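# Fold the end flaps of a cardboard box

## Task

At one short end of the cardboard box, fold both corner flaps inward so that the box ends up resting on its base with both long walls standing upright; it only counts if everything stays that way without the robot holding it.

## Robot and tools

Robot: two arms, left_arm and right_arm, each with six joints (waist, shoulder, elbow, wrist pitch, wrist yaw, wrist roll) and a parallel gripper. Its fingers point along the gripper's +z axis and close along its y axis. The reported hand point sits between the finger pads, roughly 1 cm short of the fingertips.

Frame: all reported positions share one scene frame, in metres. The origin is on the table surface midway between the arms, +z is up, +x reaches out over the table, and left_arm sits on the +y side. The names left and right do not refer to sides of any image. Printed hand positions are approximate, and less reliable at long reach.

Tool execute_actions, argument "actions": a list holding one item or nothing, plus optional "pictures" (true/false; images come by default).
- Empty list: nothing new is commanded; you just get the current state.
- Wait: {"steps": N}, N from 1 to 300 control steps (1/30 s each), counted from the previous result and including your reply time. No command is sent.
- Move: {"rows": [...], "steps": N}, 1 to 15 rows and N up to 15 (default 15). Each row is used for one step; if rows run out, the last one repeats.

Row layout: one flat list of 14 numbers covering both arms, each in [-1, 1]. First left_arm: waist, shoulder, elbow, wrist pitch, wrist yaw, wrist roll, then gripper opening. Then the same seven for right_arm. All 14 are needed even when one arm stays still.

Joint numbers are offsets, not poses. They are measured from the joint angles printed in the most recent result that shows them; before any such result in the scene, and for later calls within the same reply, they are measured from where the arm is when the action begins. They are not relative to the previous row. Scale: 1.0 equals 1.202 rad for waist, 1.258 shoulder, 1.238 elbow, 2.073 wrist pitch, 2.022 for wrist yaw and for wrist roll. So an all-zero row is not a pause: it pulls the arm back to the reference angles.

Joint ranges (rad), same for both arms: waist -2.618 to 3.054, shoulder 0.000 to 3.142, elbow 0.000 to 3.142, wrist pitch -1.571 to 1.571, wrist yaw -1.571 to 1.571, wrist roll -2.094 to 2.094. True ends may differ by up to 0.036 rad either way. A call that pushes a joint more than 0.036 rad beyond its end is rejected and nothing is sent. Otherwise an over-limit request is clipped at the real end and a "joint sent to its limit" line appears (possibly referring to an earlier action); no such line does not prove there is room left.

Gripper opening is absolute: +1 fully open (0.094 m pad gap), -1 closed. Away from the extremes, the fingers go to where grip_measured would read your number. To hold something, keep commanding below grip_measured; about 0.03 under gives a firm grip, less gives a gentler one. Readings can be off by about 1 mm per gripper. Thin cardboard under 2 mm is gripped with reduced force.

Motion limits: each joint's target stays within a fixed lead of its measured angle per step (waist 0.202, shoulder 0.258, elbow 0.238, wrist pitch 0.573, yaw and roll 0.522 rad), and targets are scaled back if they would move the hand more than 70 mm from its measured spot in one step, so big moves take several actions. Friction can leave a joint about 0.031 rad short, and tiny commands may not move it. Between calls the arms keep heading for the last row until they settle or a step is HELD.

Result lines: the state line gives each gripper's position and quaternion (w, x, y, z). Joint positions and Joint velocities list per arm the six joints (rad, rad/s) then pad gap (m, m/s). grip_measured is opening on the command scale. "joint command not followed" means a clearance check altered or blocked joint targets on some steps; HELD marks steps where your row was wholly or partly not sent. MOTOR HOT appears at 75 °C; at 90 °C an arm is halted for 10 s, and at 100 °C it goes limp and drops; both are reported as OVER-TEMPERATURE FAULT. Avoid holding loads longer than needed.

Cameras: cam_high (fixed overview), cam_left_wrist, cam_right_wrist, each 504x504, images in that order. zoom_image takes "camera" (one of those names) and "region" [x0, y0, x1, y1] in pixels of that camera's latest image, origin top-left, at most 504 by 504, and returns an enlarged view. Calibration (intrinsics, distortion, world-to-camera transforms) is supplied and may be slightly off.

finished_scene, argument "scene": the number of the current scene. It ends that scene for good, reports whether the goal held, and starts the next one. Replying without a tool call ends everything.

Cautions: do not let the box or anything else leave the table; do not let the arms collide or press on each other; avoid drops, slams and heavy shoving of the box. Parts you hold may get brief tugs, and loose items may be nudged. Before finishing, release the flaps and move the grippers clear, then check the flaps stay folded and the walls upright on their own.

Each tool is called after "Request:" by a JSON object that holds its "op" and its "data".

## Session

Request:
{"op": "execute_actions", "data": {"actions": []}}

Scene clock: 0.00 s of 4500.00 s.
left_arm: end_effector_position=(+0.4250, +0.3371, +0.4074) grip_measured=+1.000 end_effector_quat_wxyz=(+0.712, -0.012, +0.702, +0.018) | right_arm: end_effector_position=(+0.4053, -0.2329, +0.4062) grip_measured=-0.991 end_effector_quat_wxyz=(+0.706, -0.069, +0.702, +0.069)
Joint positions: left_arm=[-0.014  1.042  1.053  0.003 -0.013  0.007  0.094] | right_arm=[ 0.013  1.037  1.053 -0.011 -0.008 -0.001  0.   ]
Joint velocities: left_arm=[ 0.007 -0.002 -0.007  0.007  0.022 -0.066  0.   ] | right_arm=[ 0.002 -0.022 -0.002  0.007  0.066  0.022 -0.001]

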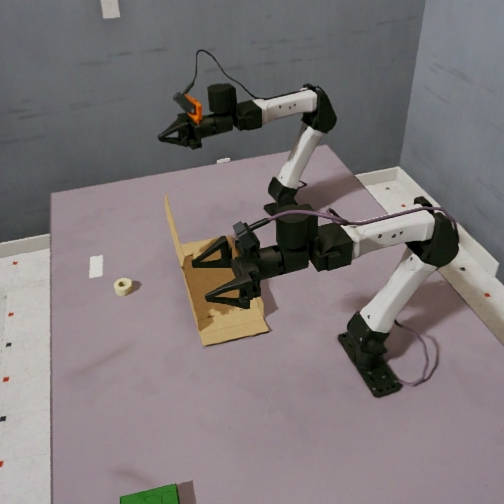

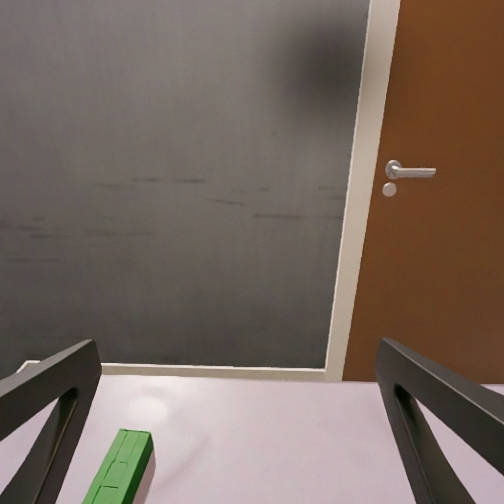

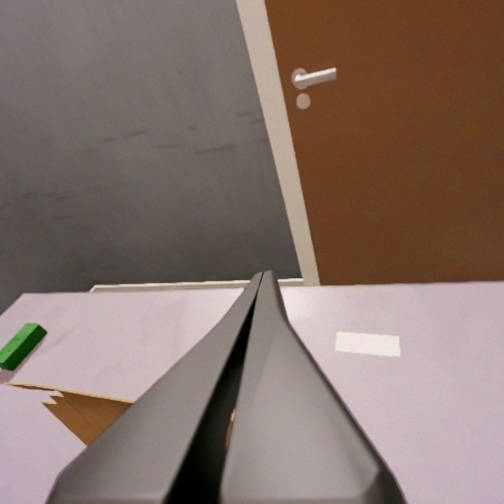

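Request:
{"op": "execute_actions", "data": {"actions": [{"rows":[[0,-0.6,-0.6,0,0,0,1,0,0,0,0.4,0,0,-1]],"steps":15}], "pictures": false}}

Request:
{"op": "execute_actions", "data": {"actions": [{"steps":45}]}}

Scene clock: 3.43 s of 4500.00 s.
left_arm: end_effector_position=(+0.3044, +0.3336, +0.2570) grip_measured=+1.000 end_effector_quat_wxyz=(+0.710, -0.012, +0.704, +0.018) | right_arm: end_effector_position=(+0.3391, -0.2455, +0.5740) grip_measured=-0.991 end_effector_quat_wxyz=(+0.917, -0.040, +0.387, +0.087)
Joint positions: left_arm=[-0.014  0.29   0.313 -0.014 -0.013  0.007  0.094] | right_arm=[ 0.013  1.043  1.047  0.767 -0.008 -0.001  0.   ]
Joint velocities: left_arm=[ 0.012 -0.007  0.002  0.037 -0.037 -0.022  0.   ] | right_arm=[-0.007 -0.017 -0.002  0.286 -0.051  0.051  0.   ]
Steps of this call (steps 1 to 88: nothing new was sent; steps 89 to 103: all 15 steps of this action). Readings (joint positions):
89: left_arm=[-0.014 1.012 1.012 0.029 -0.013 0.007] | right_arm=[0.013 1.037 1.049 0.033 -0.008 -0.001]
90: left_arm=[-0.014 0.940 0.931 0.031 -0.013 0.007] | right_arm=[0.013 1.042 1.047 0.101 -0.008 -0.001]
92: left_arm=[-0.014 0.759 0.757 0.020 -0.013 0.007] | right_arm=[0.013 1.043 1.047 0.250 -0.008 -0.001]
96: left_arm=[-0.014 0.377 0.435 0.017 -0.013 0.007] | right_arm=[0.013 1.043 1.047 0.550 -0.008 -0.001]
103: the state above

Scene clock: 4.93 s of 4500.00 s.
left_arm: end_effector_position=(+0.3044, +0.3336, +0.2571) grip_measured=+1.000 end_effector_quat_wxyz=(+0.710, -0.012, +0.704, +0.018) | right_arm: end_effector_position=(+0.3323, -0.2468, +0.5809) grip_measured=-0.991 end_effector_quat_wxyz=(+0.925, -0.038, +0.369, +0.088)
Joint positions: left_arm=[-0.014  0.29   0.313 -0.014 -0.013  0.007  0.094] | right_arm=[ 0.013  1.043  1.047  0.807 -0.008 -0.001  0.   ]
Joint velocities: left_arm=[ 0.012 -0.007  0.007 -0.051 -0.051 -0.037  0.   ] | right_arm=[-0.002 -0.007  0.007  0.022 -0.007 -0.007  0.   ]
Steps of this call (steps 1 to 30: the robot went on to your last target; steps 31 to 45: nothing new was sent). Readings (joint positions):
1: left_arm=[-0.014 0.290 0.313 -0.014 -0.013 0.007] | right_arm=[0.013 1.043 1.047 0.777 -0.008 -0.001]
2: left_arm=[-0.014 0.290 0.313 -0.014 -0.013 0.007] | right_arm=[0.013 1.043 1.047 0.784 -0.008 -0.001]
4: left_arm=[-0.014 0.290 0.313 -0.014 -0.013 0.007] | right_arm=[0.013 1.043 1.047 0.793 -0.008 -0.001]
8: left_arm=[-0.014 0.290 0.313 -0.014 -0.013 0.007] | right_arm=[0.013 1.043 1.047 0.802 -0.008 -0.001]
45: the state above
All arms were judged still, so your last target was given up. Only a new action makes them travel on or press farther. Fingers that are still opening or closing keep moving.
camera_calibration (this result's frames):
cam_left_wrist: T_world_to_cam=[[0.0189463, -0.999705, -0.0152149, 0.325789], [-0.394048, 0.00651968, -0.919067, 0.389394], [0.918894, 0.0234083, -0.393808, -0.0843651], [0, 0, 0, 1]] pos_world=[0.22479, 0.325128, 0.329612]
cam_right_wrist: T_world_to_cam=[[0.410736, -0.902767, -0.127701, -0.279005], [0.103716, 0.185414, -0.977172, 0.594832], [0.905836, 0.388115, 0.169788, -0.202165], [0, 0, 0, 1]] pos_world=[0.236032, -0.283704, 0.579949]

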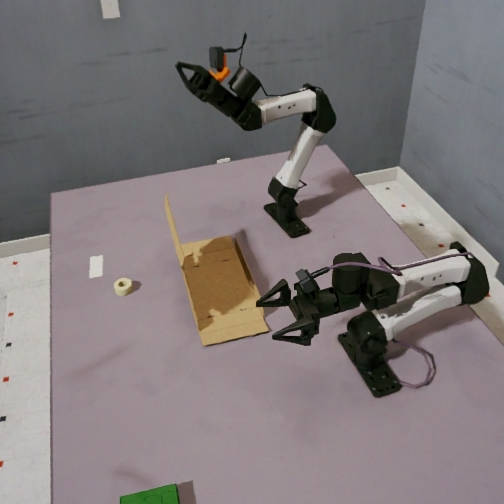

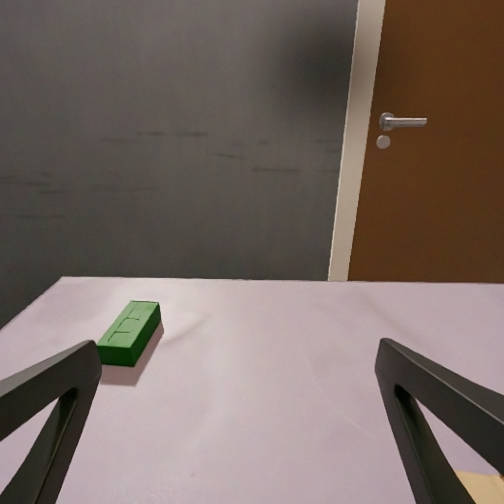

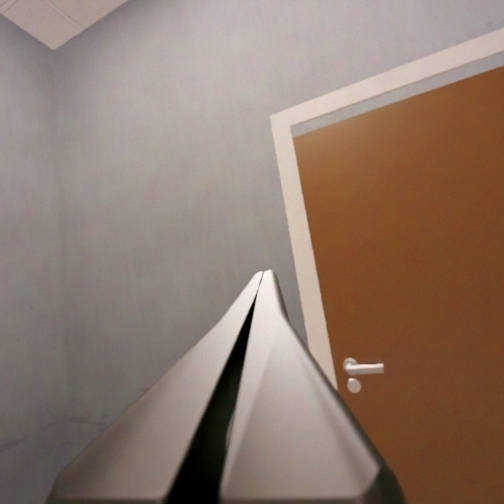

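Request:
{"op": "zoom_image", "data": {"camera": "cam_high", "region": [130, 180, 310, 360]}}

Region (130, 180, 310, 360) of cam_high's 504x504 image, scaled by 2.800, with more detail than that image has.

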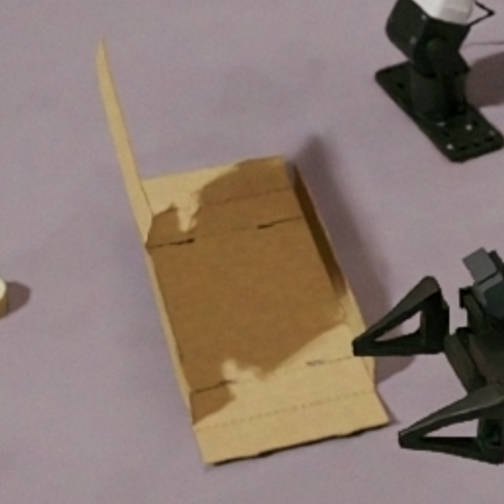

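Request:
{"op": "execute_actions", "data": {"actions": [{"rows":[[-0.1,0.16,0.14,-0.07,0,0,1,0.05,0,0,-0.15,0,0,-1],[-0.15,0.24,0.21,-0.1,0,0,1,0.08,0,0,-0.22,0,0,-1],[-0.2,0.32,0.28,-0.13,0,0,1,0.1,0,0,-0.3,0,0,-1],[-0.25,0.4,0.36,-0.16,0,0,1,0.13,0,0,-0.37,0,0,-1],[-0.3,0.48,0.43,-0.2,0,0,1,0.15,0,0,-0.45,0,0,-1],[-0.35,0.56,0.5,-0.23,0,0,1,0.18,0,0,-0.52,0,0,-1],[-0.4,0.64,0.57,-0.27,0,0,1,0.2,0,0,-0.6,0,0,-1],[-0.45,0.72,0.64,-0.3,0,0,1,0.23,0,0,-0.67,0,0,-1],[-0.5,0.8,0.716,-0.33,0,0,1,0.25,0,0,-0.75,0,0,-1]],"steps":15}], "pictures": false}}

Request:
{"op": "execute_actions", "data": {"actions": [{"steps":30}]}}

Scene clock: 31.97 s of 4500.00 s.
left_arm: end_effector_position=(+0.3751, +0.1149, +0.2366) grip_measured=+1.000 end_effector_quat_wxyz=(+0.399, +0.259, +0.873, -0.111) | right_arm: end_effector_position=(+0.3657, -0.1358, +0.3515) grip_measured=-0.991 end_effector_quat_wxyz=(+0.609, -0.184, +0.757, +0.148)
Joint positions: left_arm=[-0.617  1.31   1.187 -0.593 -0.01   0.007  0.094] | right_arm=[ 0.296  1.035  1.05  -0.231 -0.006 -0.001  0.   ]
Joint velocities: left_arm=[-0.017  0.3   -0.002 -0.916 -0.066 -0.007  0.   ] | right_arm=[ 0.066 -0.007 -0.012 -2.293 -0.051  0.066  0.001]
Steps of this call (steps 1 to 90: nothing new was sent; then 23.53 s passed at rest; steps 91 to 105: all 15 steps of this action). Readings (joint positions):
91: left_arm=[-0.033 0.315 0.340 -0.048 -0.020 0.007] | right_arm=[0.021 1.041 1.048 0.775 -0.004 -0.001]
92: left_arm=[-0.081 0.388 0.403 -0.096 -0.023 0.007] | right_arm=[0.042 1.037 1.050 0.717 -0.002 -0.001]
94: left_arm=[-0.206 0.570 0.567 -0.175 -0.024 0.007] | right_arm=[0.090 1.035 1.050 0.582 -0.002 -0.001]
98: left_arm=[-0.449 0.926 0.922 -0.368 -0.023 0.007] | right_arm=[0.190 1.035 1.050 0.291 -0.002 -0.001]
105: the state above

Scene clock: 32.97 s of 4500.00 s.
left_arm: end_effector_position=(+0.3621, +0.1232, +0.2187) grip_measured=+1.000 end_effector_quat_wxyz=(+0.356, +0.264, +0.891, -0.099) | right_arm: end_effector_position=(+0.3160, -0.1584, +0.2429) grip_measured=-0.991 end_effector_quat_wxyz=(+0.403, -0.217, +0.884, +0.101)
Joint positions: left_arm=[-0.617  1.314  1.187 -0.686 -0.01   0.007  0.094] | right_arm=[ 0.303  1.035  1.05  -0.73  -0.006 -0.001  0.   ]
Joint velocities: left_arm=[ 0.002 -0.002  0.002 -0.081 -0.022  0.007  0.   ] | right_arm=[ 0.017  0.007  0.002  0.007 -0.037  0.007  0.001]
Steps of this call (steps 1 to 30: the robot went on to your last target). Readings (joint positions):
1: left_arm=[-0.617 1.316 1.187 -0.619 -0.010 0.007] | right_arm=[0.298 1.035 1.050 -0.308 -0.006 -0.001]
2: left_arm=[-0.617 1.316 1.187 -0.639 -0.010 0.007] | right_arm=[0.300 1.035 1.050 -0.385 -0.006 -0.001]
4: left_arm=[-0.617 1.314 1.187 -0.657 -0.010 0.007] | right_arm=[0.302 1.035 1.050 -0.519 -0.006 -0.001]
8: left_arm=[-0.617 1.314 1.187 -0.675 -0.010 0.007] | right_arm=[0.303 1.035 1.050 -0.656 -0.006 -0.001]
30: the state above
camera_calibration (this result's frames):
cam_left_wrist: T_world_to_cam=[[-0.559206, -0.829029, -0.000744254, 0.299022], [-0.780535, 0.526797, -0.336526, 0.326685], [0.279382, -0.187606, -0.941674, 0.229808], [0, 0, 0, 1]] pos_world=[0.358, 0.118915, 0.326564]
cam_right_wrist: T_world_to_cam=[[0.338075, -0.909934, -0.24026, -0.186462], [-0.936662, -0.300509, -0.179883, 0.307989], [0.0914815, 0.285856, -0.953896, 0.349752], [0, 0, 0, 1]] pos_world=[0.319524, -0.177094, 0.344229]

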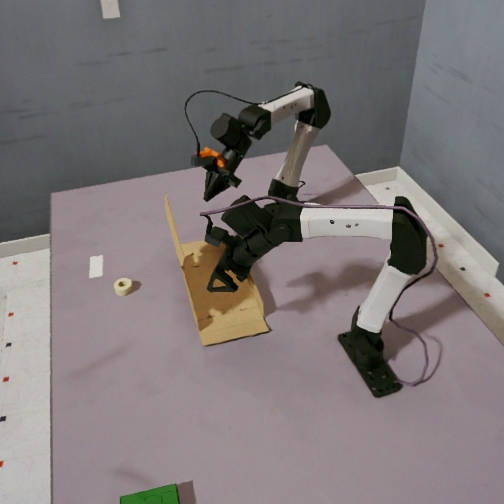

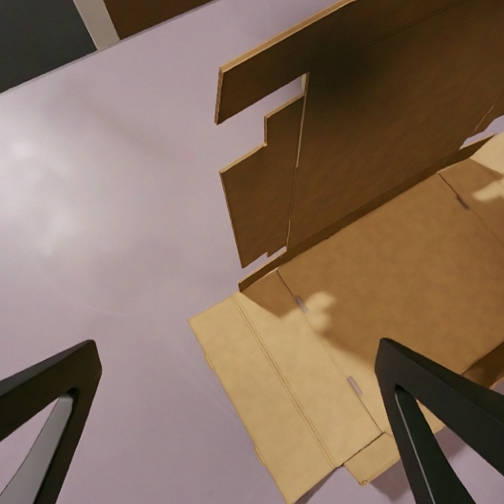

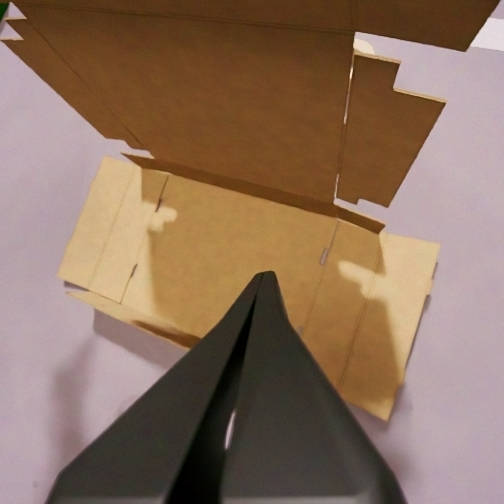

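Request:
{"op": "zoom_image", "data": {"camera": "cam_left_wrist", "region": [170, 200, 420, 504]}}

Request:
{"op": "zoom_image", "data": {"camera": "cam_right_wrist", "region": [30, 110, 250, 350]}}

Region (170, 200, 420, 504) of cam_left_wrist's 504x504 image, scaled by 1.658, with more detail than that image has; it fills the left 414 columns of this view, and the rest is white.

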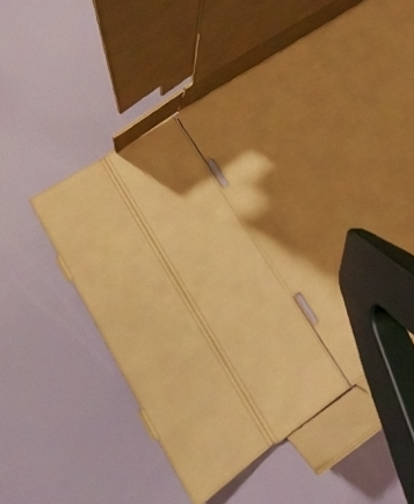

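Region (30, 110, 250, 350) of cam_right_wrist's 504x504 image, scaled by 2.100, with more detail than that image has; it fills the left 462 columns of this view, and the rest is white.

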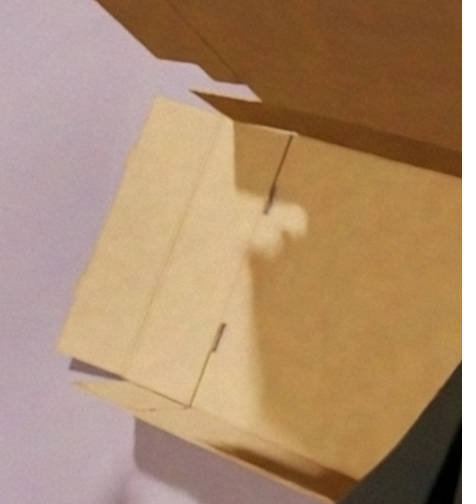

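Request:
{"op": "execute_actions", "data": {"actions": [{"rows":[[-0.03,-0.01,-0.03,0,0,0,-1,0.02,0.04,0.01,-0.04,0,0.05,1],[-0.06,-0.02,-0.06,0,0,0,-1,0.04,0.08,0.02,-0.08,0,0.1,1],[-0.1,-0.03,-0.09,0,0,0,-1,0.06,0.12,0.03,-0.11,0,0.15,1],[-0.13,-0.03,-0.12,0,0,0,-1,0.08,0.16,0.04,-0.14,0,0.2,1],[-0.16,-0.04,-0.15,0,0,0,-1,0.1,0.2,0.055,-0.17,0,0.25,1],[-0.19,-0.05,-0.18,0,0,0,-1,0.12,0.25,0.066,-0.19,0,0.3,1],[-0.22,-0.055,-0.21,0,0,0,-1,0.14,0.29,0.077,-0.21,0,0.34,1],[-0.26,-0.06,-0.245,0,0,0,-1,0.16,0.33,0.09,-0.22,0,0.38,1],[-0.29,-0.07,-0.28,0,0,0,-1,0.18,0.37,0.1,-0.229,0,0.42,1],[-0.319,-0.079,-0.307,-0.003,0,0,-1,0.195,0.413,0.111,-0.229,0,0.42,1]],"steps":15}], "pictures": false}}

Request:
{"op": "execute_actions", "data": {"actions": [{"steps":25}]}}

Scene clock: 79.87 s of 4500.00 s.
left_arm: end_effector_position=(+0.2134, +0.0913, +0.0908) grip_measured=-0.977 end_effector_quat_wxyz=(+0.190, +0.452, +0.866, -0.094) | right_arm: end_effector_position=(+0.2424, -0.1257, +0.0888) grip_measured=+1.000 end_effector_quat_wxyz=(+0.002, +0.024, +1.000, +0.009)
Joint positions: left_arm=[-1.     1.246  0.81  -0.706 -0.006  0.007  0.001] | right_arm=[ 0.534  1.571  1.16  -1.145 -0.01   0.756  0.094]
Joint velocities: left_arm=[-0.007 -0.081 -0.007  0.037  0.007 -0.037  0.001] | right_arm=[ 0.007 -0.051  0.085 -0.432 -0.037  0.593  0.   ]
Steps of this call (steps 1 to 15: the robot went on to your last target; steps 16 to 90: nothing new was sent; then 43.40 s passed at rest; steps 91 to 105: all 15 steps of this action). Readings (joint positions):
91: left_arm=[-0.620 1.314 1.184 -0.685 -0.011 0.007] | right_arm=[0.305 1.039 1.052 -0.737 -0.006 0.014]
92: left_arm=[-0.632 1.311 1.173 -0.680 -0.014 0.007] | right_arm=[0.314 1.051 1.059 -0.758 -0.005 0.046]
94: left_arm=[-0.690 1.297 1.122 -0.672 -0.017 0.007] | right_arm=[0.349 1.114 1.084 -0.823 -0.003 0.149]
98: left_arm=[-0.856 1.271 0.968 -0.672 -0.014 0.007] | right_arm=[0.445 1.339 1.134 -0.986 -0.004 0.439]
105: the state above

Scene clock: 80.70 s of 4500.00 s.
left_arm: end_effector_position=(+0.2137, +0.0910, +0.0940) grip_measured=-0.977 end_effector_quat_wxyz=(+0.196, +0.452, +0.865, -0.097) | right_arm: end_effector_position=(+0.2367, -0.1306, +0.0929) grip_measured=+1.000 end_effector_quat_wxyz=(-0.008, +0.066, +0.998, -0.001)
Joint positions: left_arm=[-1.     1.234  0.81  -0.706 -0.006  0.007  0.001] | right_arm=[ 0.534  1.567  1.172 -1.19  -0.01   0.841  0.094]
Joint velocities: left_arm=[-0.017 -0.007 -0.007 -0.037 -0.051 -0.022 -0.   ] | right_arm=[-0.012 -0.012 -0.012 -0.081 -0.022 -0.022  0.   ]
Steps of this call (steps 1 to 25: the robot went on to your last target). Readings (joint positions):
1: left_arm=[-1.000 1.243 0.810 -0.706 -0.006 0.007] | right_arm=[0.534 1.569 1.163 -1.157 -0.010 0.773]
2: left_arm=[-1.000 1.239 0.810 -0.706 -0.006 0.007] | right_arm=[0.534 1.568 1.167 -1.165 -0.010 0.787]
4: left_arm=[-1.000 1.235 0.810 -0.706 -0.006 0.007] | right_arm=[0.534 1.567 1.171 -1.174 -0.010 0.807]
8: left_arm=[-1.000 1.234 0.810 -0.706 -0.006 0.007] | right_arm=[0.534 1.567 1.172 -1.184 -0.010 0.827]
25: the state above
camera_calibration (this result's frames):
cam_left_wrist: T_world_to_cam=[[-0.829251, -0.558798, 0.00935443, 0.221314], [-0.558833, 0.828861, -0.0263527, 0.0818298], [0.00697231, -0.0270806, -0.999609, 0.196895], [0, 0, 0, 1]] pos_world=[0.227881, 0.0611761, 0.196904]
cam_right_wrist: T_world_to_cam=[[-0.385539, -0.921066, -0.054737, -0.0178608], [-0.732144, 0.269279, 0.625663, 0.166294], [-0.561537, 0.281293, -0.778171, 0.343583], [0, 0, 0, 1]] pos_world=[0.3078, -0.157878, 0.162345]

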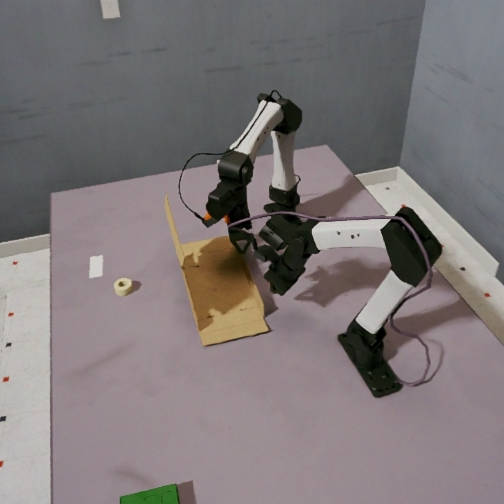

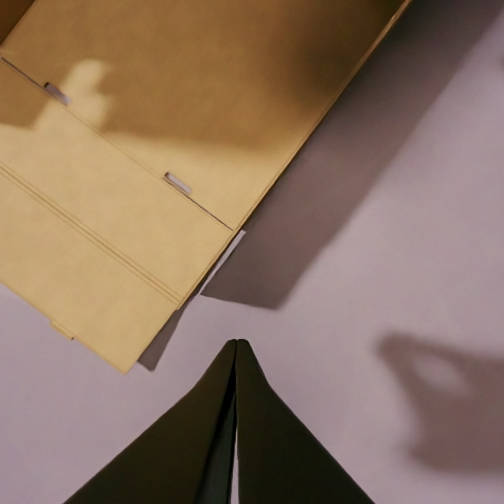

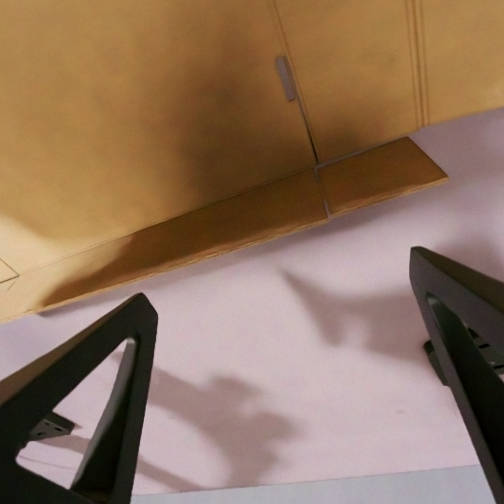

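Request:
{"op": "execute_actions", "data": {"actions": [{"rows":[[0,0.005,-0.015,0.03,0,0,-1,0,0,0,0,0,-0.1,1],[0,0.01,-0.03,0.05,0,0,-1,0,0,0,0,0,-0.2,1],[0,0.015,-0.045,0.07,0,0,-1,0,0,0,0,0,-0.3,1],[0,0.02,-0.06,0.09,0,0,-1,0,0,0,0,0,-0.4,1],[0,0.025,-0.08,0.11,0,0,-1,0,0,0,0,0,-0.5,1],[0,0.03,-0.1,0.125,0,0,-1,0,0,0,0,0,-0.6,1],[0,0.035,-0.12,0.14,0,0,-1,0,0,0,0,0,-0.7,1],[0,0.04,-0.14,0.15,0,0,-1,0,0,0,0,0,-0.8,1],[0,0.046,-0.155,0.16,0,0,-1,0,0,0,0,0,-0.845,1],[0,0.052,-0.171,0.16,0,0,-1,0,0,0,0,0,-0.845,1]],"steps":15}], "pictures": false}}

Request:
{"op": "execute_actions", "data": {"actions": [{"steps":25}]}}

Scene clock: 91.57 s of 4500.00 s.
left_arm: end_effector_position=(+0.2109, +0.0949, +0.0366) grip_measured=-0.977 end_effector_quat_wxyz=(+0.198, +0.452, +0.864, -0.098) | right_arm: end_effector_position=(+0.2366, -0.1307, +0.0929) grip_measured=+1.000 end_effector_quat_wxyz=(-0.007, -0.577, +0.817, +0.004)
Joint positions: left_arm=[-1.     1.292  0.606 -0.439 -0.006  0.007  0.001] | right_arm=[ 0.534  1.567  1.172 -1.19  -0.01  -0.522  0.094]
Joint velocities: left_arm=[-0.002 -0.007 -0.017  0.242  0.007 -0.007 -0.001] | right_arm=[ 0.007  0.007 -0.007  0.022 -0.007 -2.322  0.   ]
Steps of this call (steps 1 to 15: the robot went on to your last target; steps 16 to 90: nothing new was sent; then 7.37 s passed at rest; steps 91 to 105: all 15 steps of this action). Readings (joint positions):
91: left_arm=[-1.000 1.234 0.810 -0.702 -0.006 0.007] | right_arm=[0.534 1.567 1.172 -1.190 -0.010 0.811]
92: left_arm=[-1.000 1.234 0.806 -0.688 -0.006 0.007] | right_arm=[0.534 1.567 1.172 -1.190 -0.010 0.746]
94: left_arm=[-1.000 1.234 0.784 -0.639 -0.006 0.007] | right_arm=[0.534 1.567 1.172 -1.190 -0.010 0.555]
98: left_arm=[-1.000 1.251 0.699 -0.519 -0.006 0.007] | right_arm=[0.534 1.567 1.172 -1.190 -0.010 0.158]
105: the state above

Scene clock: 92.40 s of 4500.00 s.
left_arm: end_effector_position=(+0.2162, +0.0873, +0.0413) grip_measured=-0.977 end_effector_quat_wxyz=(+0.216, +0.449, +0.860, -0.108) | right_arm: end_effector_position=(+0.2366, -0.1307, +0.0929) grip_measured=+1.000 end_effector_quat_wxyz=(-0.007, -0.706, +0.709, +0.006)
Joint positions: left_arm=[-1.     1.292  0.606 -0.397 -0.006  0.007  0.001] | right_arm=[ 0.534  1.567  1.172 -1.19  -0.01  -0.859  0.094]
Joint velocities: left_arm=[-0.017 -0.017  0.007  0.051 -0.037 -0.022 -0.   ] | right_arm=[-0.012  0.002 -0.007 -0.037  0.007 -0.066  0.   ]
Steps of this call (steps 1 to 25: the robot went on to your last target). Readings (joint positions):
1: left_arm=[-1.000 1.292 0.606 -0.430 -0.006 0.007] | right_arm=[0.534 1.567 1.172 -1.190 -0.010 -0.591]
2: left_arm=[-1.000 1.292 0.606 -0.422 -0.006 0.007] | right_arm=[0.534 1.567 1.172 -1.190 -0.010 -0.645]
4: left_arm=[-1.000 1.292 0.606 -0.412 -0.006 0.007] | right_arm=[0.534 1.567 1.172 -1.190 -0.010 -0.723]
8: left_arm=[-1.000 1.292 0.606 -0.402 -0.006 0.007] | right_arm=[0.534 1.567 1.172 -1.190 -0.010 -0.805]
25: the state above
camera_calibration (this result's frames):
cam_left_wrist: T_world_to_cam=[[-0.829492, -0.558456, 0.00834513, 0.221966], [-0.557471, 0.826929, -0.0735818, 0.0867408], [0.0341914, -0.0656877, -0.997254, 0.141423], [0, 0, 0, 1]] pos_world=[0.227639, 0.0615194, 0.145565]
cam_right_wrist: T_world_to_cam=[[0.961515, -0.263274, -0.078591, -0.248549], [-0.160435, -0.770204, 0.61729, -0.104077], [-0.223047, -0.580925, -0.7828, 0.15123], [0, 0, 0, 1]] pos_world=[0.256018, -0.0577432, 0.163095]

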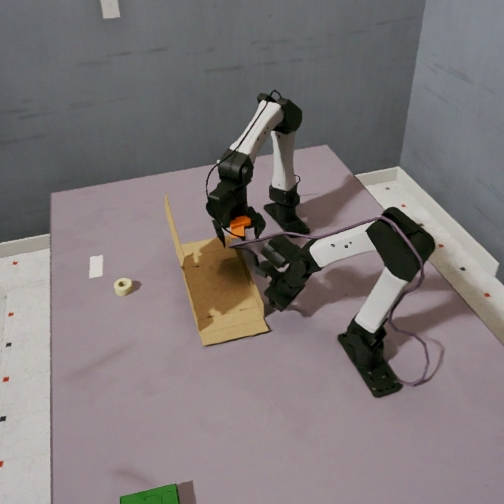

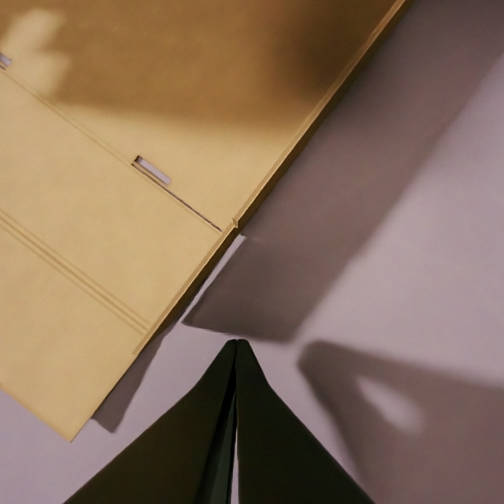

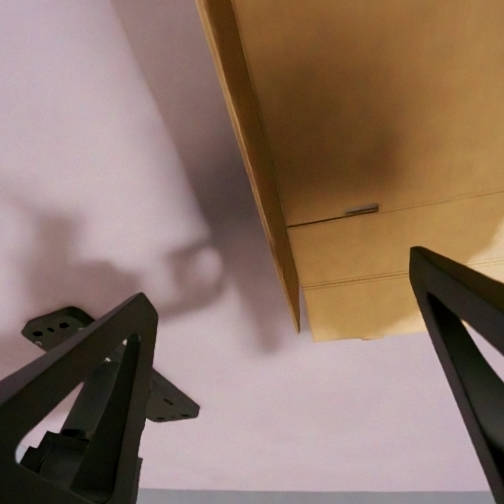

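Request:
{"op": "execute_actions", "data": {"actions": [{"rows":[[0,0,0,0,0,0,-1,0,0.004,-0.015,0.025,0,0,0.8],[0,0,0,0,0,0,-1,0,0.008,-0.03,0.045,0,0,0.6],[0,0,0,0,0,0,-1,0,0.012,-0.05,0.06,0,0,0.4],[0,0,0,0,0,0,-1,0,0.016,-0.07,0.075,0,0,0.2],[0,0,0,0,0,0,-1,0,0.02,-0.09,0.09,0,0,0],[0,0,0,0,0,0,-1,0,0.025,-0.11,0.105,0,0,-0.2],[0,0,0,0,0,0,-1,0,0.03,-0.13,0.119,0,0,-0.3],[0,0,0,0,0,0,-1,0,0.033,-0.142,0.119,0,0,-0.3]],"steps":15}], "pictures": false}}

Request:
{"op": "execute_actions", "data": {"actions": [{"steps":15}]}}

Scene clock: 96.40 s of 4500.00 s.
left_arm: end_effector_position=(+0.2162, +0.0873, +0.0413) grip_measured=-0.977 end_effector_quat_wxyz=(+0.216, +0.449, +0.860, -0.108) | right_arm: end_effector_position=(+0.2365, -0.1308, +0.0447) grip_measured=-0.298 end_effector_quat_wxyz=(+0.000, -0.706, +0.708, +0.005)
Joint positions: left_arm=[-1.     1.292  0.606 -0.397 -0.006  0.007  0.001] | right_arm=[ 0.534  1.6    1.008 -0.979 -0.01  -0.86   0.033]
Joint velocities: left_arm=[ 0.002  0.012 -0.007 -0.022 -0.007  0.022 -0.   ] | right_arm=[ 0.002 -0.007 -0.017  0.11  -0.037 -0.007  0.   ]
Steps of this call (steps 1 to 30: the robot went on to your last target; steps 31 to 90: nothing new was sent; then 0.50 s passed at rest; steps 91 to 105: all 15 steps of this action). Readings (joint positions):
91: left_arm=[-1.000 1.292 0.606 -0.397 -0.006 0.007] | right_arm=[0.534 1.567 1.172 -1.187 -0.010 -0.860]
92: left_arm=[-1.000 1.292 0.606 -0.397 -0.006 0.007] | right_arm=[0.534 1.567 1.169 -1.175 -0.010 -0.860]
94: left_arm=[-1.000 1.292 0.606 -0.397 -0.006 0.007] | right_arm=[0.534 1.567 1.147 -1.131 -0.010 -0.860]
98: left_arm=[-1.000 1.292 0.606 -0.397 -0.006 0.007] | right_arm=[0.534 1.576 1.054 -1.034 -0.010 -0.860]
105: the state above

Scene clock: 96.90 s of 4500.00 s.
left_arm: end_effector_position=(+0.2162, +0.0873, +0.0413) grip_measured=-0.977 end_effector_quat_wxyz=(+0.216, +0.449, +0.860, -0.108) | right_arm: end_effector_position=(+0.2405, -0.1274, +0.0447) grip_measured=-0.298 end_effector_quat_wxyz=(+0.011, -0.706, +0.708, +0.004)
Joint positions: left_arm=[-1.     1.292  0.606 -0.397 -0.006  0.007  0.001] | right_arm=[ 0.534  1.6    1.008 -0.958 -0.01  -0.86   0.033]
Joint velocities: left_arm=[-0.012 -0.017 -0.002  0.022  0.007 -0.007  0.001] | right_arm=[-0.017 -0.007  0.017 -0.037 -0.022  0.037 -0.001]
Steps of this call (steps 1 to 15: the robot went on to your last target). Readings (joint positions):
1: left_arm=[-1.000 1.292 0.606 -0.397 -0.006 0.007] | right_arm=[0.534 1.600 1.008 -0.974 -0.010 -0.860]
2: left_arm=[-1.000 1.292 0.606 -0.397 -0.006 0.007] | right_arm=[0.534 1.600 1.008 -0.971 -0.010 -0.860]
4: left_arm=[-1.000 1.292 0.606 -0.397 -0.006 0.007] | right_arm=[0.534 1.600 1.008 -0.965 -0.010 -0.860]
8: left_arm=[-1.000 1.292 0.606 -0.397 -0.006 0.007] | right_arm=[0.534 1.600 1.008 -0.960 -0.010 -0.860]
15: the state above
camera_calibration (this result's frames):
cam_left_wrist: T_world_to_cam=[[-0.829492, -0.558456, 0.00834513, 0.221966], [-0.557471, 0.826929, -0.0735818, 0.0867408], [0.0341914, -0.0656877, -0.997254, 0.141423], [0, 0, 0, 1]] pos_world=[0.227639, 0.0615194, 0.145565]
cam_right_wrist: T_world_to_cam=[[0.963648, -0.260603, -0.058892, -0.25622], [-0.175717, -0.784234, 0.595064, -0.068309], [-0.20126, -0.563084, -0.801518, 0.114165], [0, 0, 0, 1]] pos_world=[0.25788, -0.0560573, 0.117064]

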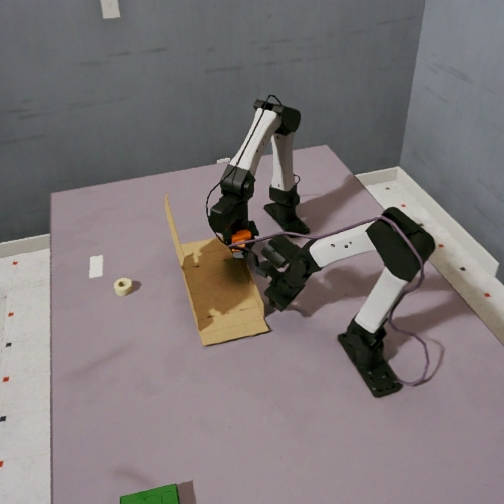

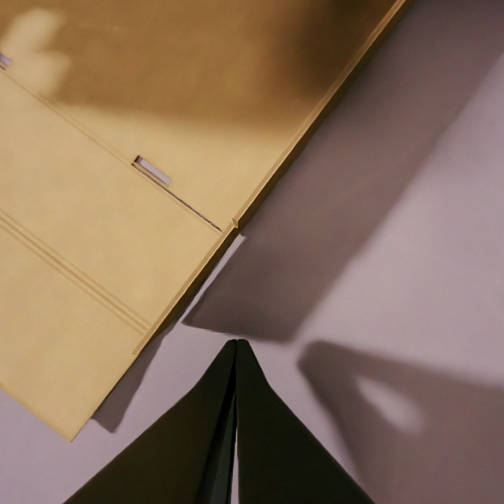

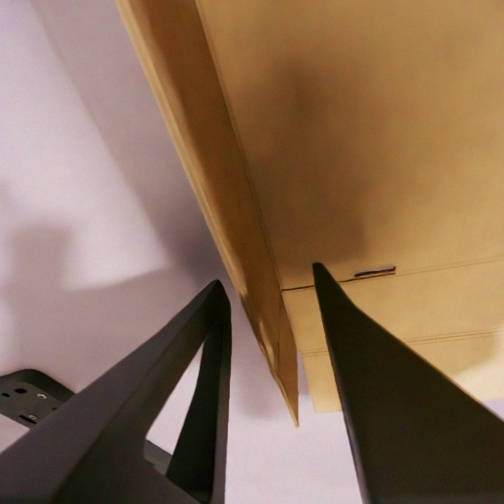

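Request:
{"op": "execute_actions", "data": {"actions": [{"rows":[[0,0,0,0,0,0,-1,0,0,-0.033,0,0,0,-0.3],[0,0,0,0,0,0,-1,0,0,-0.033,0,0,0,-0.3],[0,0,0,0,0,0,-1,0,0,-0.033,0,0,0,-0.3],[0,0,0,0,0,0,-1,0,0,-0.033,0,0,0,-0.3],[0,0,0,0,0,0,-1,0,0,-0.033,0,0,0,-0.4],[0,0,0,0,0,0,-1,0,0,-0.033,0,0,0,-0.5],[0,0,0,0,0,0,-1,0,0,-0.033,0,0,0,-0.6],[0,0,0,0,0,0,-1,0,0,-0.033,0,0,0,-0.7],[0,0,0,0,0,0,-1,0,0,-0.033,0,0,0,-0.75]],"steps":15}]}}

Scene clock: 103.10 s of 4500.00 s.
left_arm: end_effector_position=(+0.2162, +0.0873, +0.0413) grip_measured=-0.977 end_effector_quat_wxyz=(+0.216, +0.449, +0.860, -0.108) | right_arm: end_effector_position=(+0.2353, -0.1318, +0.0395) grip_measured=-0.748 end_effector_quat_wxyz=(+0.001, -0.706, +0.708, +0.005)
Joint positions: left_arm=[-1.     1.292  0.606 -0.397 -0.006  0.007  0.001] | right_arm=[ 0.534  1.6    0.987 -0.956 -0.01  -0.86   0.012]
Joint velocities: left_arm=[-0.002 -0.007  0.002 -0.022 -0.007 -0.007  0.001] | right_arm=[ 0.007 -0.007  0.012 -0.007 -0.007 -0.022 -0.   ]
Steps of this call (steps 1 to 15: the robot went on to your last target; steps 16 to 90: nothing new was sent; then 2.70 s passed at rest; steps 91 to 105: all 15 steps of this action). Readings (joint positions):
91: left_arm=[-1.000 1.292 0.606 -0.397 -0.006 0.007] | right_arm=[0.534 1.600 1.006 -0.957 -0.010 -0.860]
92: left_arm=[-1.000 1.292 0.606 -0.397 -0.006 0.007] | right_arm=[0.534 1.600 1.002 -0.956 -0.010 -0.860]
94: left_arm=[-1.000 1.292 0.606 -0.397 -0.006 0.007] | right_arm=[0.534 1.600 0.991 -0.956 -0.010 -0.860]
98: left_arm=[-1.000 1.292 0.606 -0.397 -0.006 0.007] | right_arm=[0.534 1.600 0.987 -0.956 -0.010 -0.860]
105: the state above
camera_calibration (this result's frames):
cam_left_wrist: T_world_to_cam=[[-0.829492, -0.558456, 0.00834513, 0.221966], [-0.557471, 0.826929, -0.0735818, 0.0867408], [0.0341914, -0.0656877, -0.997254, 0.141423], [0, 0, 0, 1]] pos_world=[0.227639, 0.0615194, 0.145565]
cam_right_wrist: T_world_to_cam=[[0.962677, -0.261434, -0.0700405, -0.252128], [-0.166653, -0.776476, 0.60771, -0.0712241], [-0.213261, -0.573355, -0.791065, 0.107527], [0, 0, 0, 1]] pos_world=[0.253779, -0.0595673, 0.110685]

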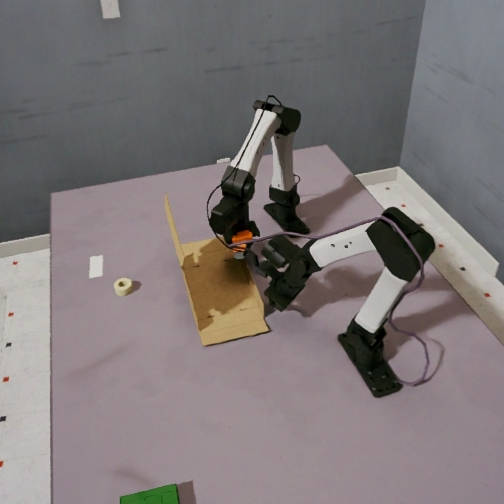

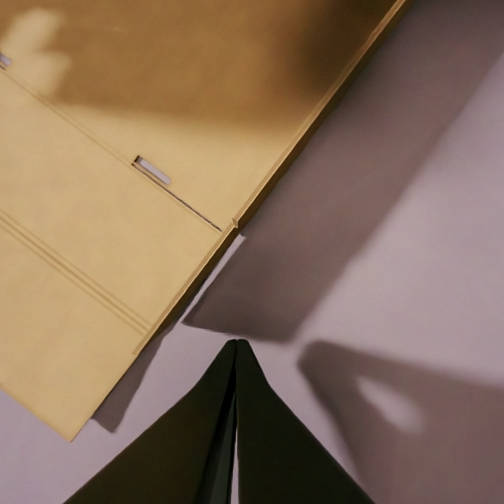

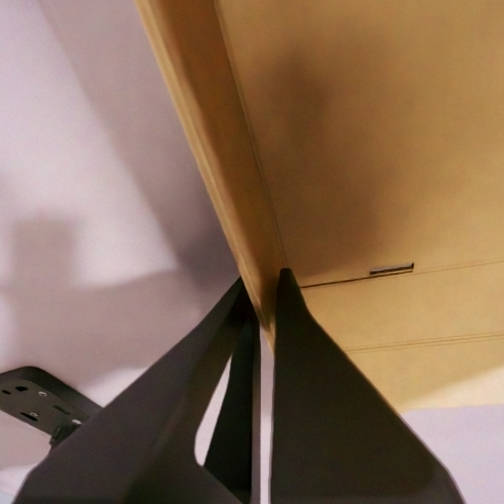

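Request:
{"op": "execute_actions", "data": {"actions": [{"rows":[[0,0,0,0,0,0,-1,0,0,0,0,0,0,-0.8],[0,0,0,0,0,0,-1,0,0,0,0,0,0,-0.84],[0,0,0,0,0,0,-1,0,0,0,0,0,0,-0.87],[0,0,0,0,0,0,-1,0,0,0,0,0,0,-0.9],[0,0,0,0,0,0,-1,0,0,0,0,0,0,-0.92],[0,0,0,0,0,0,-1,0,0,0,0,0,0,-0.94],[0,0,0,0,0,0,-1,0,0,0,0,0,0,-0.96]],"steps":12}], "pictures": false}}

Scene clock: 109.53 s of 4500.00 s.
left_arm: end_effector_position=(+0.2162, +0.0873, +0.0413) grip_measured=-0.977 end_effector_quat_wxyz=(+0.216, +0.449, +0.860, -0.108) | right_arm: end_effector_position=(+0.2356, -0.1322, +0.0395) grip_measured=-0.954 end_effector_quat_wxyz=(+0.001, -0.706, +0.708, +0.004)
Joint positions: left_arm=[-1.     1.292  0.606 -0.397 -0.006  0.007  0.001] | right_arm=[ 0.534  1.6    0.987 -0.956 -0.008 -0.86   0.002]
Joint velocities: left_arm=[-0.002 -0.002  0.007  0.007  0.007  0.007  0.   ] | right_arm=[ 0.007 -0.007 -0.022  0.022  0.007 -0.007 -0.   ]
Steps of this call (steps 1 to 15: the robot went on to your last target; steps 16 to 90: nothing new was sent; then 3.03 s passed at rest; steps 91 to 102: all 12 steps of this action). Readings (joint positions):
91: left_arm=[-1.000 1.292 0.606 -0.397 -0.006 0.007] | right_arm=[0.534 1.600 0.987 -0.956 -0.010 -0.860]
92: left_arm=[-1.000 1.292 0.606 -0.397 -0.006 0.007] | right_arm=[0.534 1.600 0.987 -0.956 -0.010 -0.860]
94: left_arm=[-1.000 1.292 0.606 -0.397 -0.006 0.007] | right_arm=[0.534 1.600 0.987 -0.956 -0.010 -0.860]
98: left_arm=[-1.000 1.292 0.606 -0.397 -0.006 0.007] | right_arm=[0.534 1.600 0.987 -0.956 -0.008 -0.860]
102: the state above

Request:
{"op": "execute_actions", "data": {"actions": [{"rows":[[0.01,0.01,0.012,0.008,0,0,-1,0,0,0,0,0,0,-0.985],[0.018,0.02,0.02,0.011,0,0,-1,0,0,0,0,0,0,-0.985],[0.026,0.03,0.028,0.014,0,0,-1,0,0,0,0,0,0,-0.985],[0.034,0.04,0.036,0.016,0,0,-1,0,0,0,0,0,0,-0.985],[0.042,0.05,0.044,0.018,0,0,-1,0,0,0,0,0,0,-0.985],[0.05,0.06,0.052,0.02,0,0,-1,0,0,0,0,0,0,-0.985],[0.058,0.07,0.06,0.022,0,0,-1,0,0,0,0,0,0,-0.985],[0.066,0.08,0.067,0.024,0,0,-1,0,0,0,0,0,0,-0.985],[0.073,0.09,0.074,0.026,0,0,-1,0,0,0,0,0,0,-0.985],[0.08,0.101,0.08,0.028,0,0,-1,0,0,0,0,0,0,-0.985]],"steps":15}]}}

Scene clock: 113.50 s of 4500.00 s.
left_arm: end_effector_position=(+0.2495, +0.0859, +0.0381) grip_measured=-0.977 end_effector_quat_wxyz=(+0.214, +0.413, +0.880, -0.097) | right_arm: end_effector_position=(+0.2365, -0.1321, +0.0395) grip_measured=-0.969 end_effector_quat_wxyz=(+0.002, -0.704, +0.710, +0.002)
Joint positions: left_arm=[-0.914  1.403  0.681 -0.375 -0.003  0.007  0.001] | right_arm=[ 0.534  1.6    0.987 -0.953 -0.005 -0.854  0.001]
Joint velocities: left_arm=[ 0.007 -0.002 -0.007 -0.007  0.022 -0.051 -0.001] | right_arm=[-0.007 -0.002  0.007 -0.022  0.022 -0.007 -0.001]
Steps of this call (steps 1 to 15: the robot went on to your last target; steps 16 to 90: nothing new was sent; then 0.47 s passed at rest; steps 91 to 105: all 15 steps of this action). Readings (joint positions):
91: left_arm=[-1.000 1.292 0.606 -0.397 -0.006 0.007] | right_arm=[0.534 1.600 0.987 -0.956 -0.007 -0.860]
92: left_arm=[-0.997 1.292 0.606 -0.397 -0.006 0.007] | right_arm=[0.534 1.600 0.987 -0.956 -0.007 -0.860]
94: left_arm=[-0.984 1.303 0.613 -0.396 -0.006 0.007] | right_arm=[0.534 1.600 0.987 -0.956 -0.007 -0.860]
98: left_arm=[-0.945 1.355 0.651 -0.388 -0.005 0.007] | right_arm=[0.534 1.600 0.987 -0.955 -0.006 -0.859]
105: the state above
camera_calibration (this result's frames):
cam_left_wrist: T_world_to_cam=[[-0.7791, -0.626797, 0.0113632, 0.241915], [-0.626252, 0.777343, -0.0595601, 0.127114], [0.0284989, -0.0535195, -0.99816, 0.137422], [0, 0, 0, 1]] pos_world=[0.264165, 0.0601745, 0.141991]
cam_right_wrist: T_world_to_cam=[[0.961459, -0.267481, -0.0636445, -0.254124], [-0.175043, -0.773984, 0.60853, -0.0689398], [-0.21203, -0.573936, -0.790974, 0.107261], [0, 0, 0, 1]] pos_world=[0.255005, -0.0597705, 0.110619]

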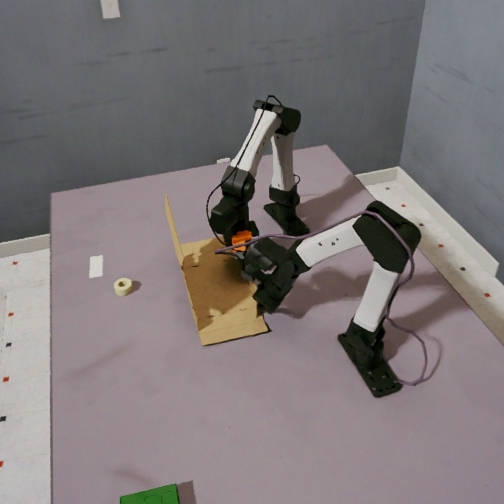

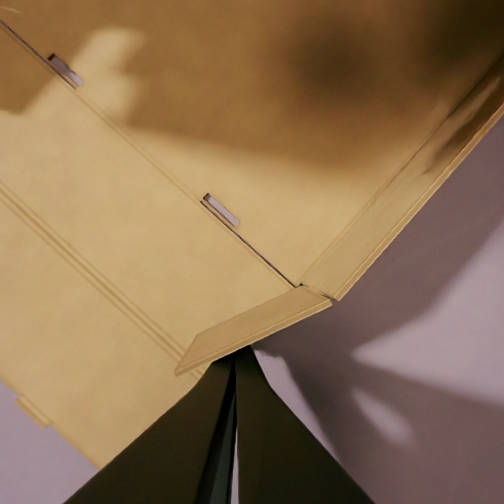

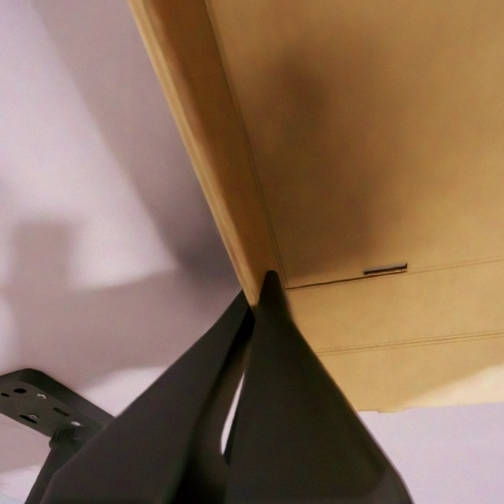

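Request:
{"op": "execute_actions", "data": {"actions": [{"rows":[[0.01,0.022,0.024,0.015,0,0,-1,0,0,0,0,0,0,-0.99],[0.01,0.035,0.035,0.018,0,0,-1,0,0,0,0,0,0,-0.99],[0.01,0.048,0.046,0.02,0,0,-1,0,0,0,0,0,0,-0.99],[0.01,0.061,0.058,0.022,0,0,-1,0,0,0,0,0,0,-0.99],[0.01,0.075,0.069,0.024,0,0,-1,0,0,0,0,0,0,-0.99],[0.01,0.088,0.08,0.026,0,0,-1,0,0,0,0,0,0,-0.99],[0.01,0.102,0.092,0.026,0,0,-1,0,0,0,0,0,0,-0.99],[0,0.115,0.105,0.026,0,0,-1,0,0,0,0,0,0,-0.99],[-0.01,0.128,0.118,0.026,0,0,-1,0,0,0,0,0,0,-0.99],[-0.018,0.141,0.131,0.026,0,0,-1,0,0,0,0,0,0,-0.99],[-0.026,0.154,0.144,0.026,0,0,-1,0,0,0,0,0,0,-0.99],[-0.034,0.166,0.157,0.026,0,0,-1,0,0,0,0,0,0,-0.99]],"steps":15}], "pictures": false}}

Request:
{"op": "execute_actions", "data": {"actions": [{"steps":8}]}}

Scene clock: 118.97 s of 4500.00 s.
left_arm: end_effector_position=(+0.2716, +0.0502, +0.0327) grip_measured=-0.977 end_effector_quat_wxyz=(+0.205, +0.423, +0.878, -0.088) | right_arm: end_effector_position=(+0.2375, -0.1346, +0.0395) grip_measured=-0.972 end_effector_quat_wxyz=(+0.000, -0.703, +0.711, -0.005)
Joint positions: left_arm=[-0.938  1.595  0.845 -0.372 -0.018  0.007  0.001] | right_arm=[ 0.533  1.6    0.987 -0.957  0.009 -0.851  0.001]
Joint velocities: left_arm=[-0.007  0.017  0.037  0.095 -0.11   0.007  0.   ] | right_arm=[-0.022 -0.007 -0.007 -0.066 -0.007 -0.051  0.001]
Steps of this call (steps 1 to 15: the robot went on to your last target; steps 16 to 90: nothing new was sent; then 1.97 s passed at rest; steps 91 to 105: all 15 steps of this action). Readings (joint positions):
91: left_arm=[-0.914 1.404 0.681 -0.375 -0.003 0.007] | right_arm=[0.534 1.600 0.987 -0.953 -0.005 -0.854]
92: left_arm=[-0.914 1.409 0.684 -0.375 -0.003 0.007] | right_arm=[0.534 1.600 0.987 -0.953 -0.005 -0.854]
94: left_arm=[-0.912 1.434 0.703 -0.375 -0.003 0.007] | right_arm=[0.534 1.600 0.987 -0.953 -0.005 -0.854]
98: left_arm=[-0.910 1.504 0.760 -0.373 -0.003 0.007] | right_arm=[0.534 1.600 0.987 -0.953 -0.002 -0.853]
105: the state above

Scene clock: 119.23 s of 4500.00 s.
left_arm: end_effector_position=(+0.2721, +0.0501, +0.0328) grip_measured=-0.977 end_effector_quat_wxyz=(+0.205, +0.423, +0.878, -0.087) | right_arm: end_effector_position=(+0.2376, -0.1346, +0.0395) grip_measured=-0.972 end_effector_quat_wxyz=(+0.000, -0.703, +0.711, -0.005)
Joint positions: left_arm=[-0.938  1.596  0.846 -0.372 -0.02   0.007  0.001] | right_arm=[ 0.533  1.6    0.987 -0.957  0.01  -0.851  0.001]
Joint velocities: left_arm=[ 0.007  0.012  0.012  0.11   0.007 -0.007  0.   ] | right_arm=[ 0.007 -0.002 -0.012 -0.051 -0.007  0.051  0.001]
Steps of this call (steps 1 to 8: the robot went on to your last target). Readings (joint positions):
1: left_arm=[-0.938 1.596 0.846 -0.372 -0.019 0.007] | right_arm=[0.533 1.600 0.987 -0.957 0.010 -0.851]
2: left_arm=[-0.938 1.596 0.846 -0.372 -0.020 0.007] | right_arm=[0.533 1.600 0.987 -0.957 0.010 -0.851]
4: left_arm=[-0.938 1.596 0.846 -0.372 -0.020 0.007] | right_arm=[0.533 1.600 0.987 -0.957 0.010 -0.851]
8: the state above
camera_calibration (this result's frames):
cam_left_wrist: T_world_to_cam=[[-0.789591, -0.613626, -0.00319308, 0.239857], [-0.613176, 0.789192, -0.0345154, 0.163784], [0.0236995, -0.0252951, -0.999399, 0.129556], [0, 0, 0, 1]] pos_world=[0.286747, 0.0212019, 0.135897]
cam_right_wrist: T_world_to_cam=[[0.96091, -0.271576, -0.0538437, -0.256637], [-0.181738, -0.765429, 0.617325, -0.0683311], [-0.208865, -0.583408, -0.784863, 0.103761], [0, 0, 0, 1]] pos_world=[0.255858, -0.0614643, 0.109802]

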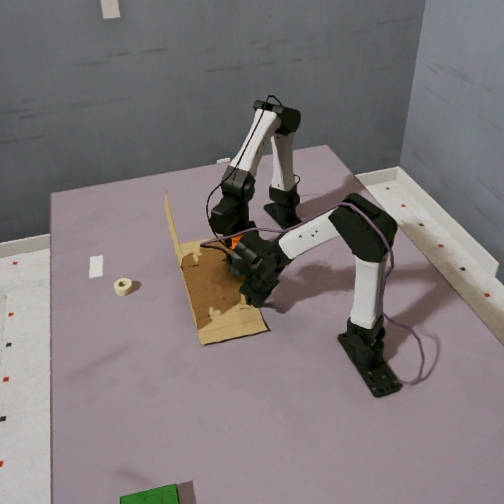

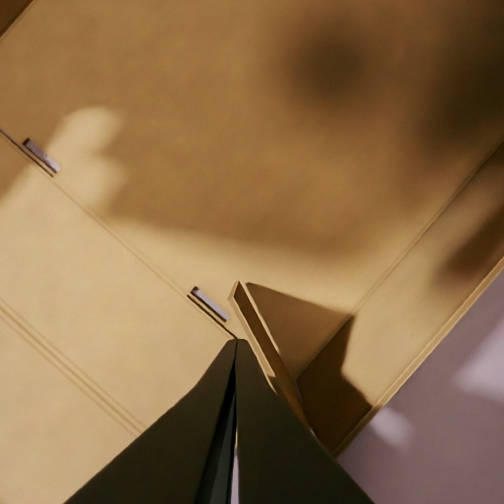

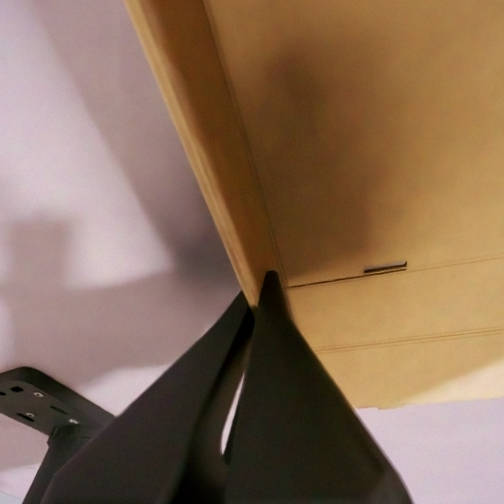

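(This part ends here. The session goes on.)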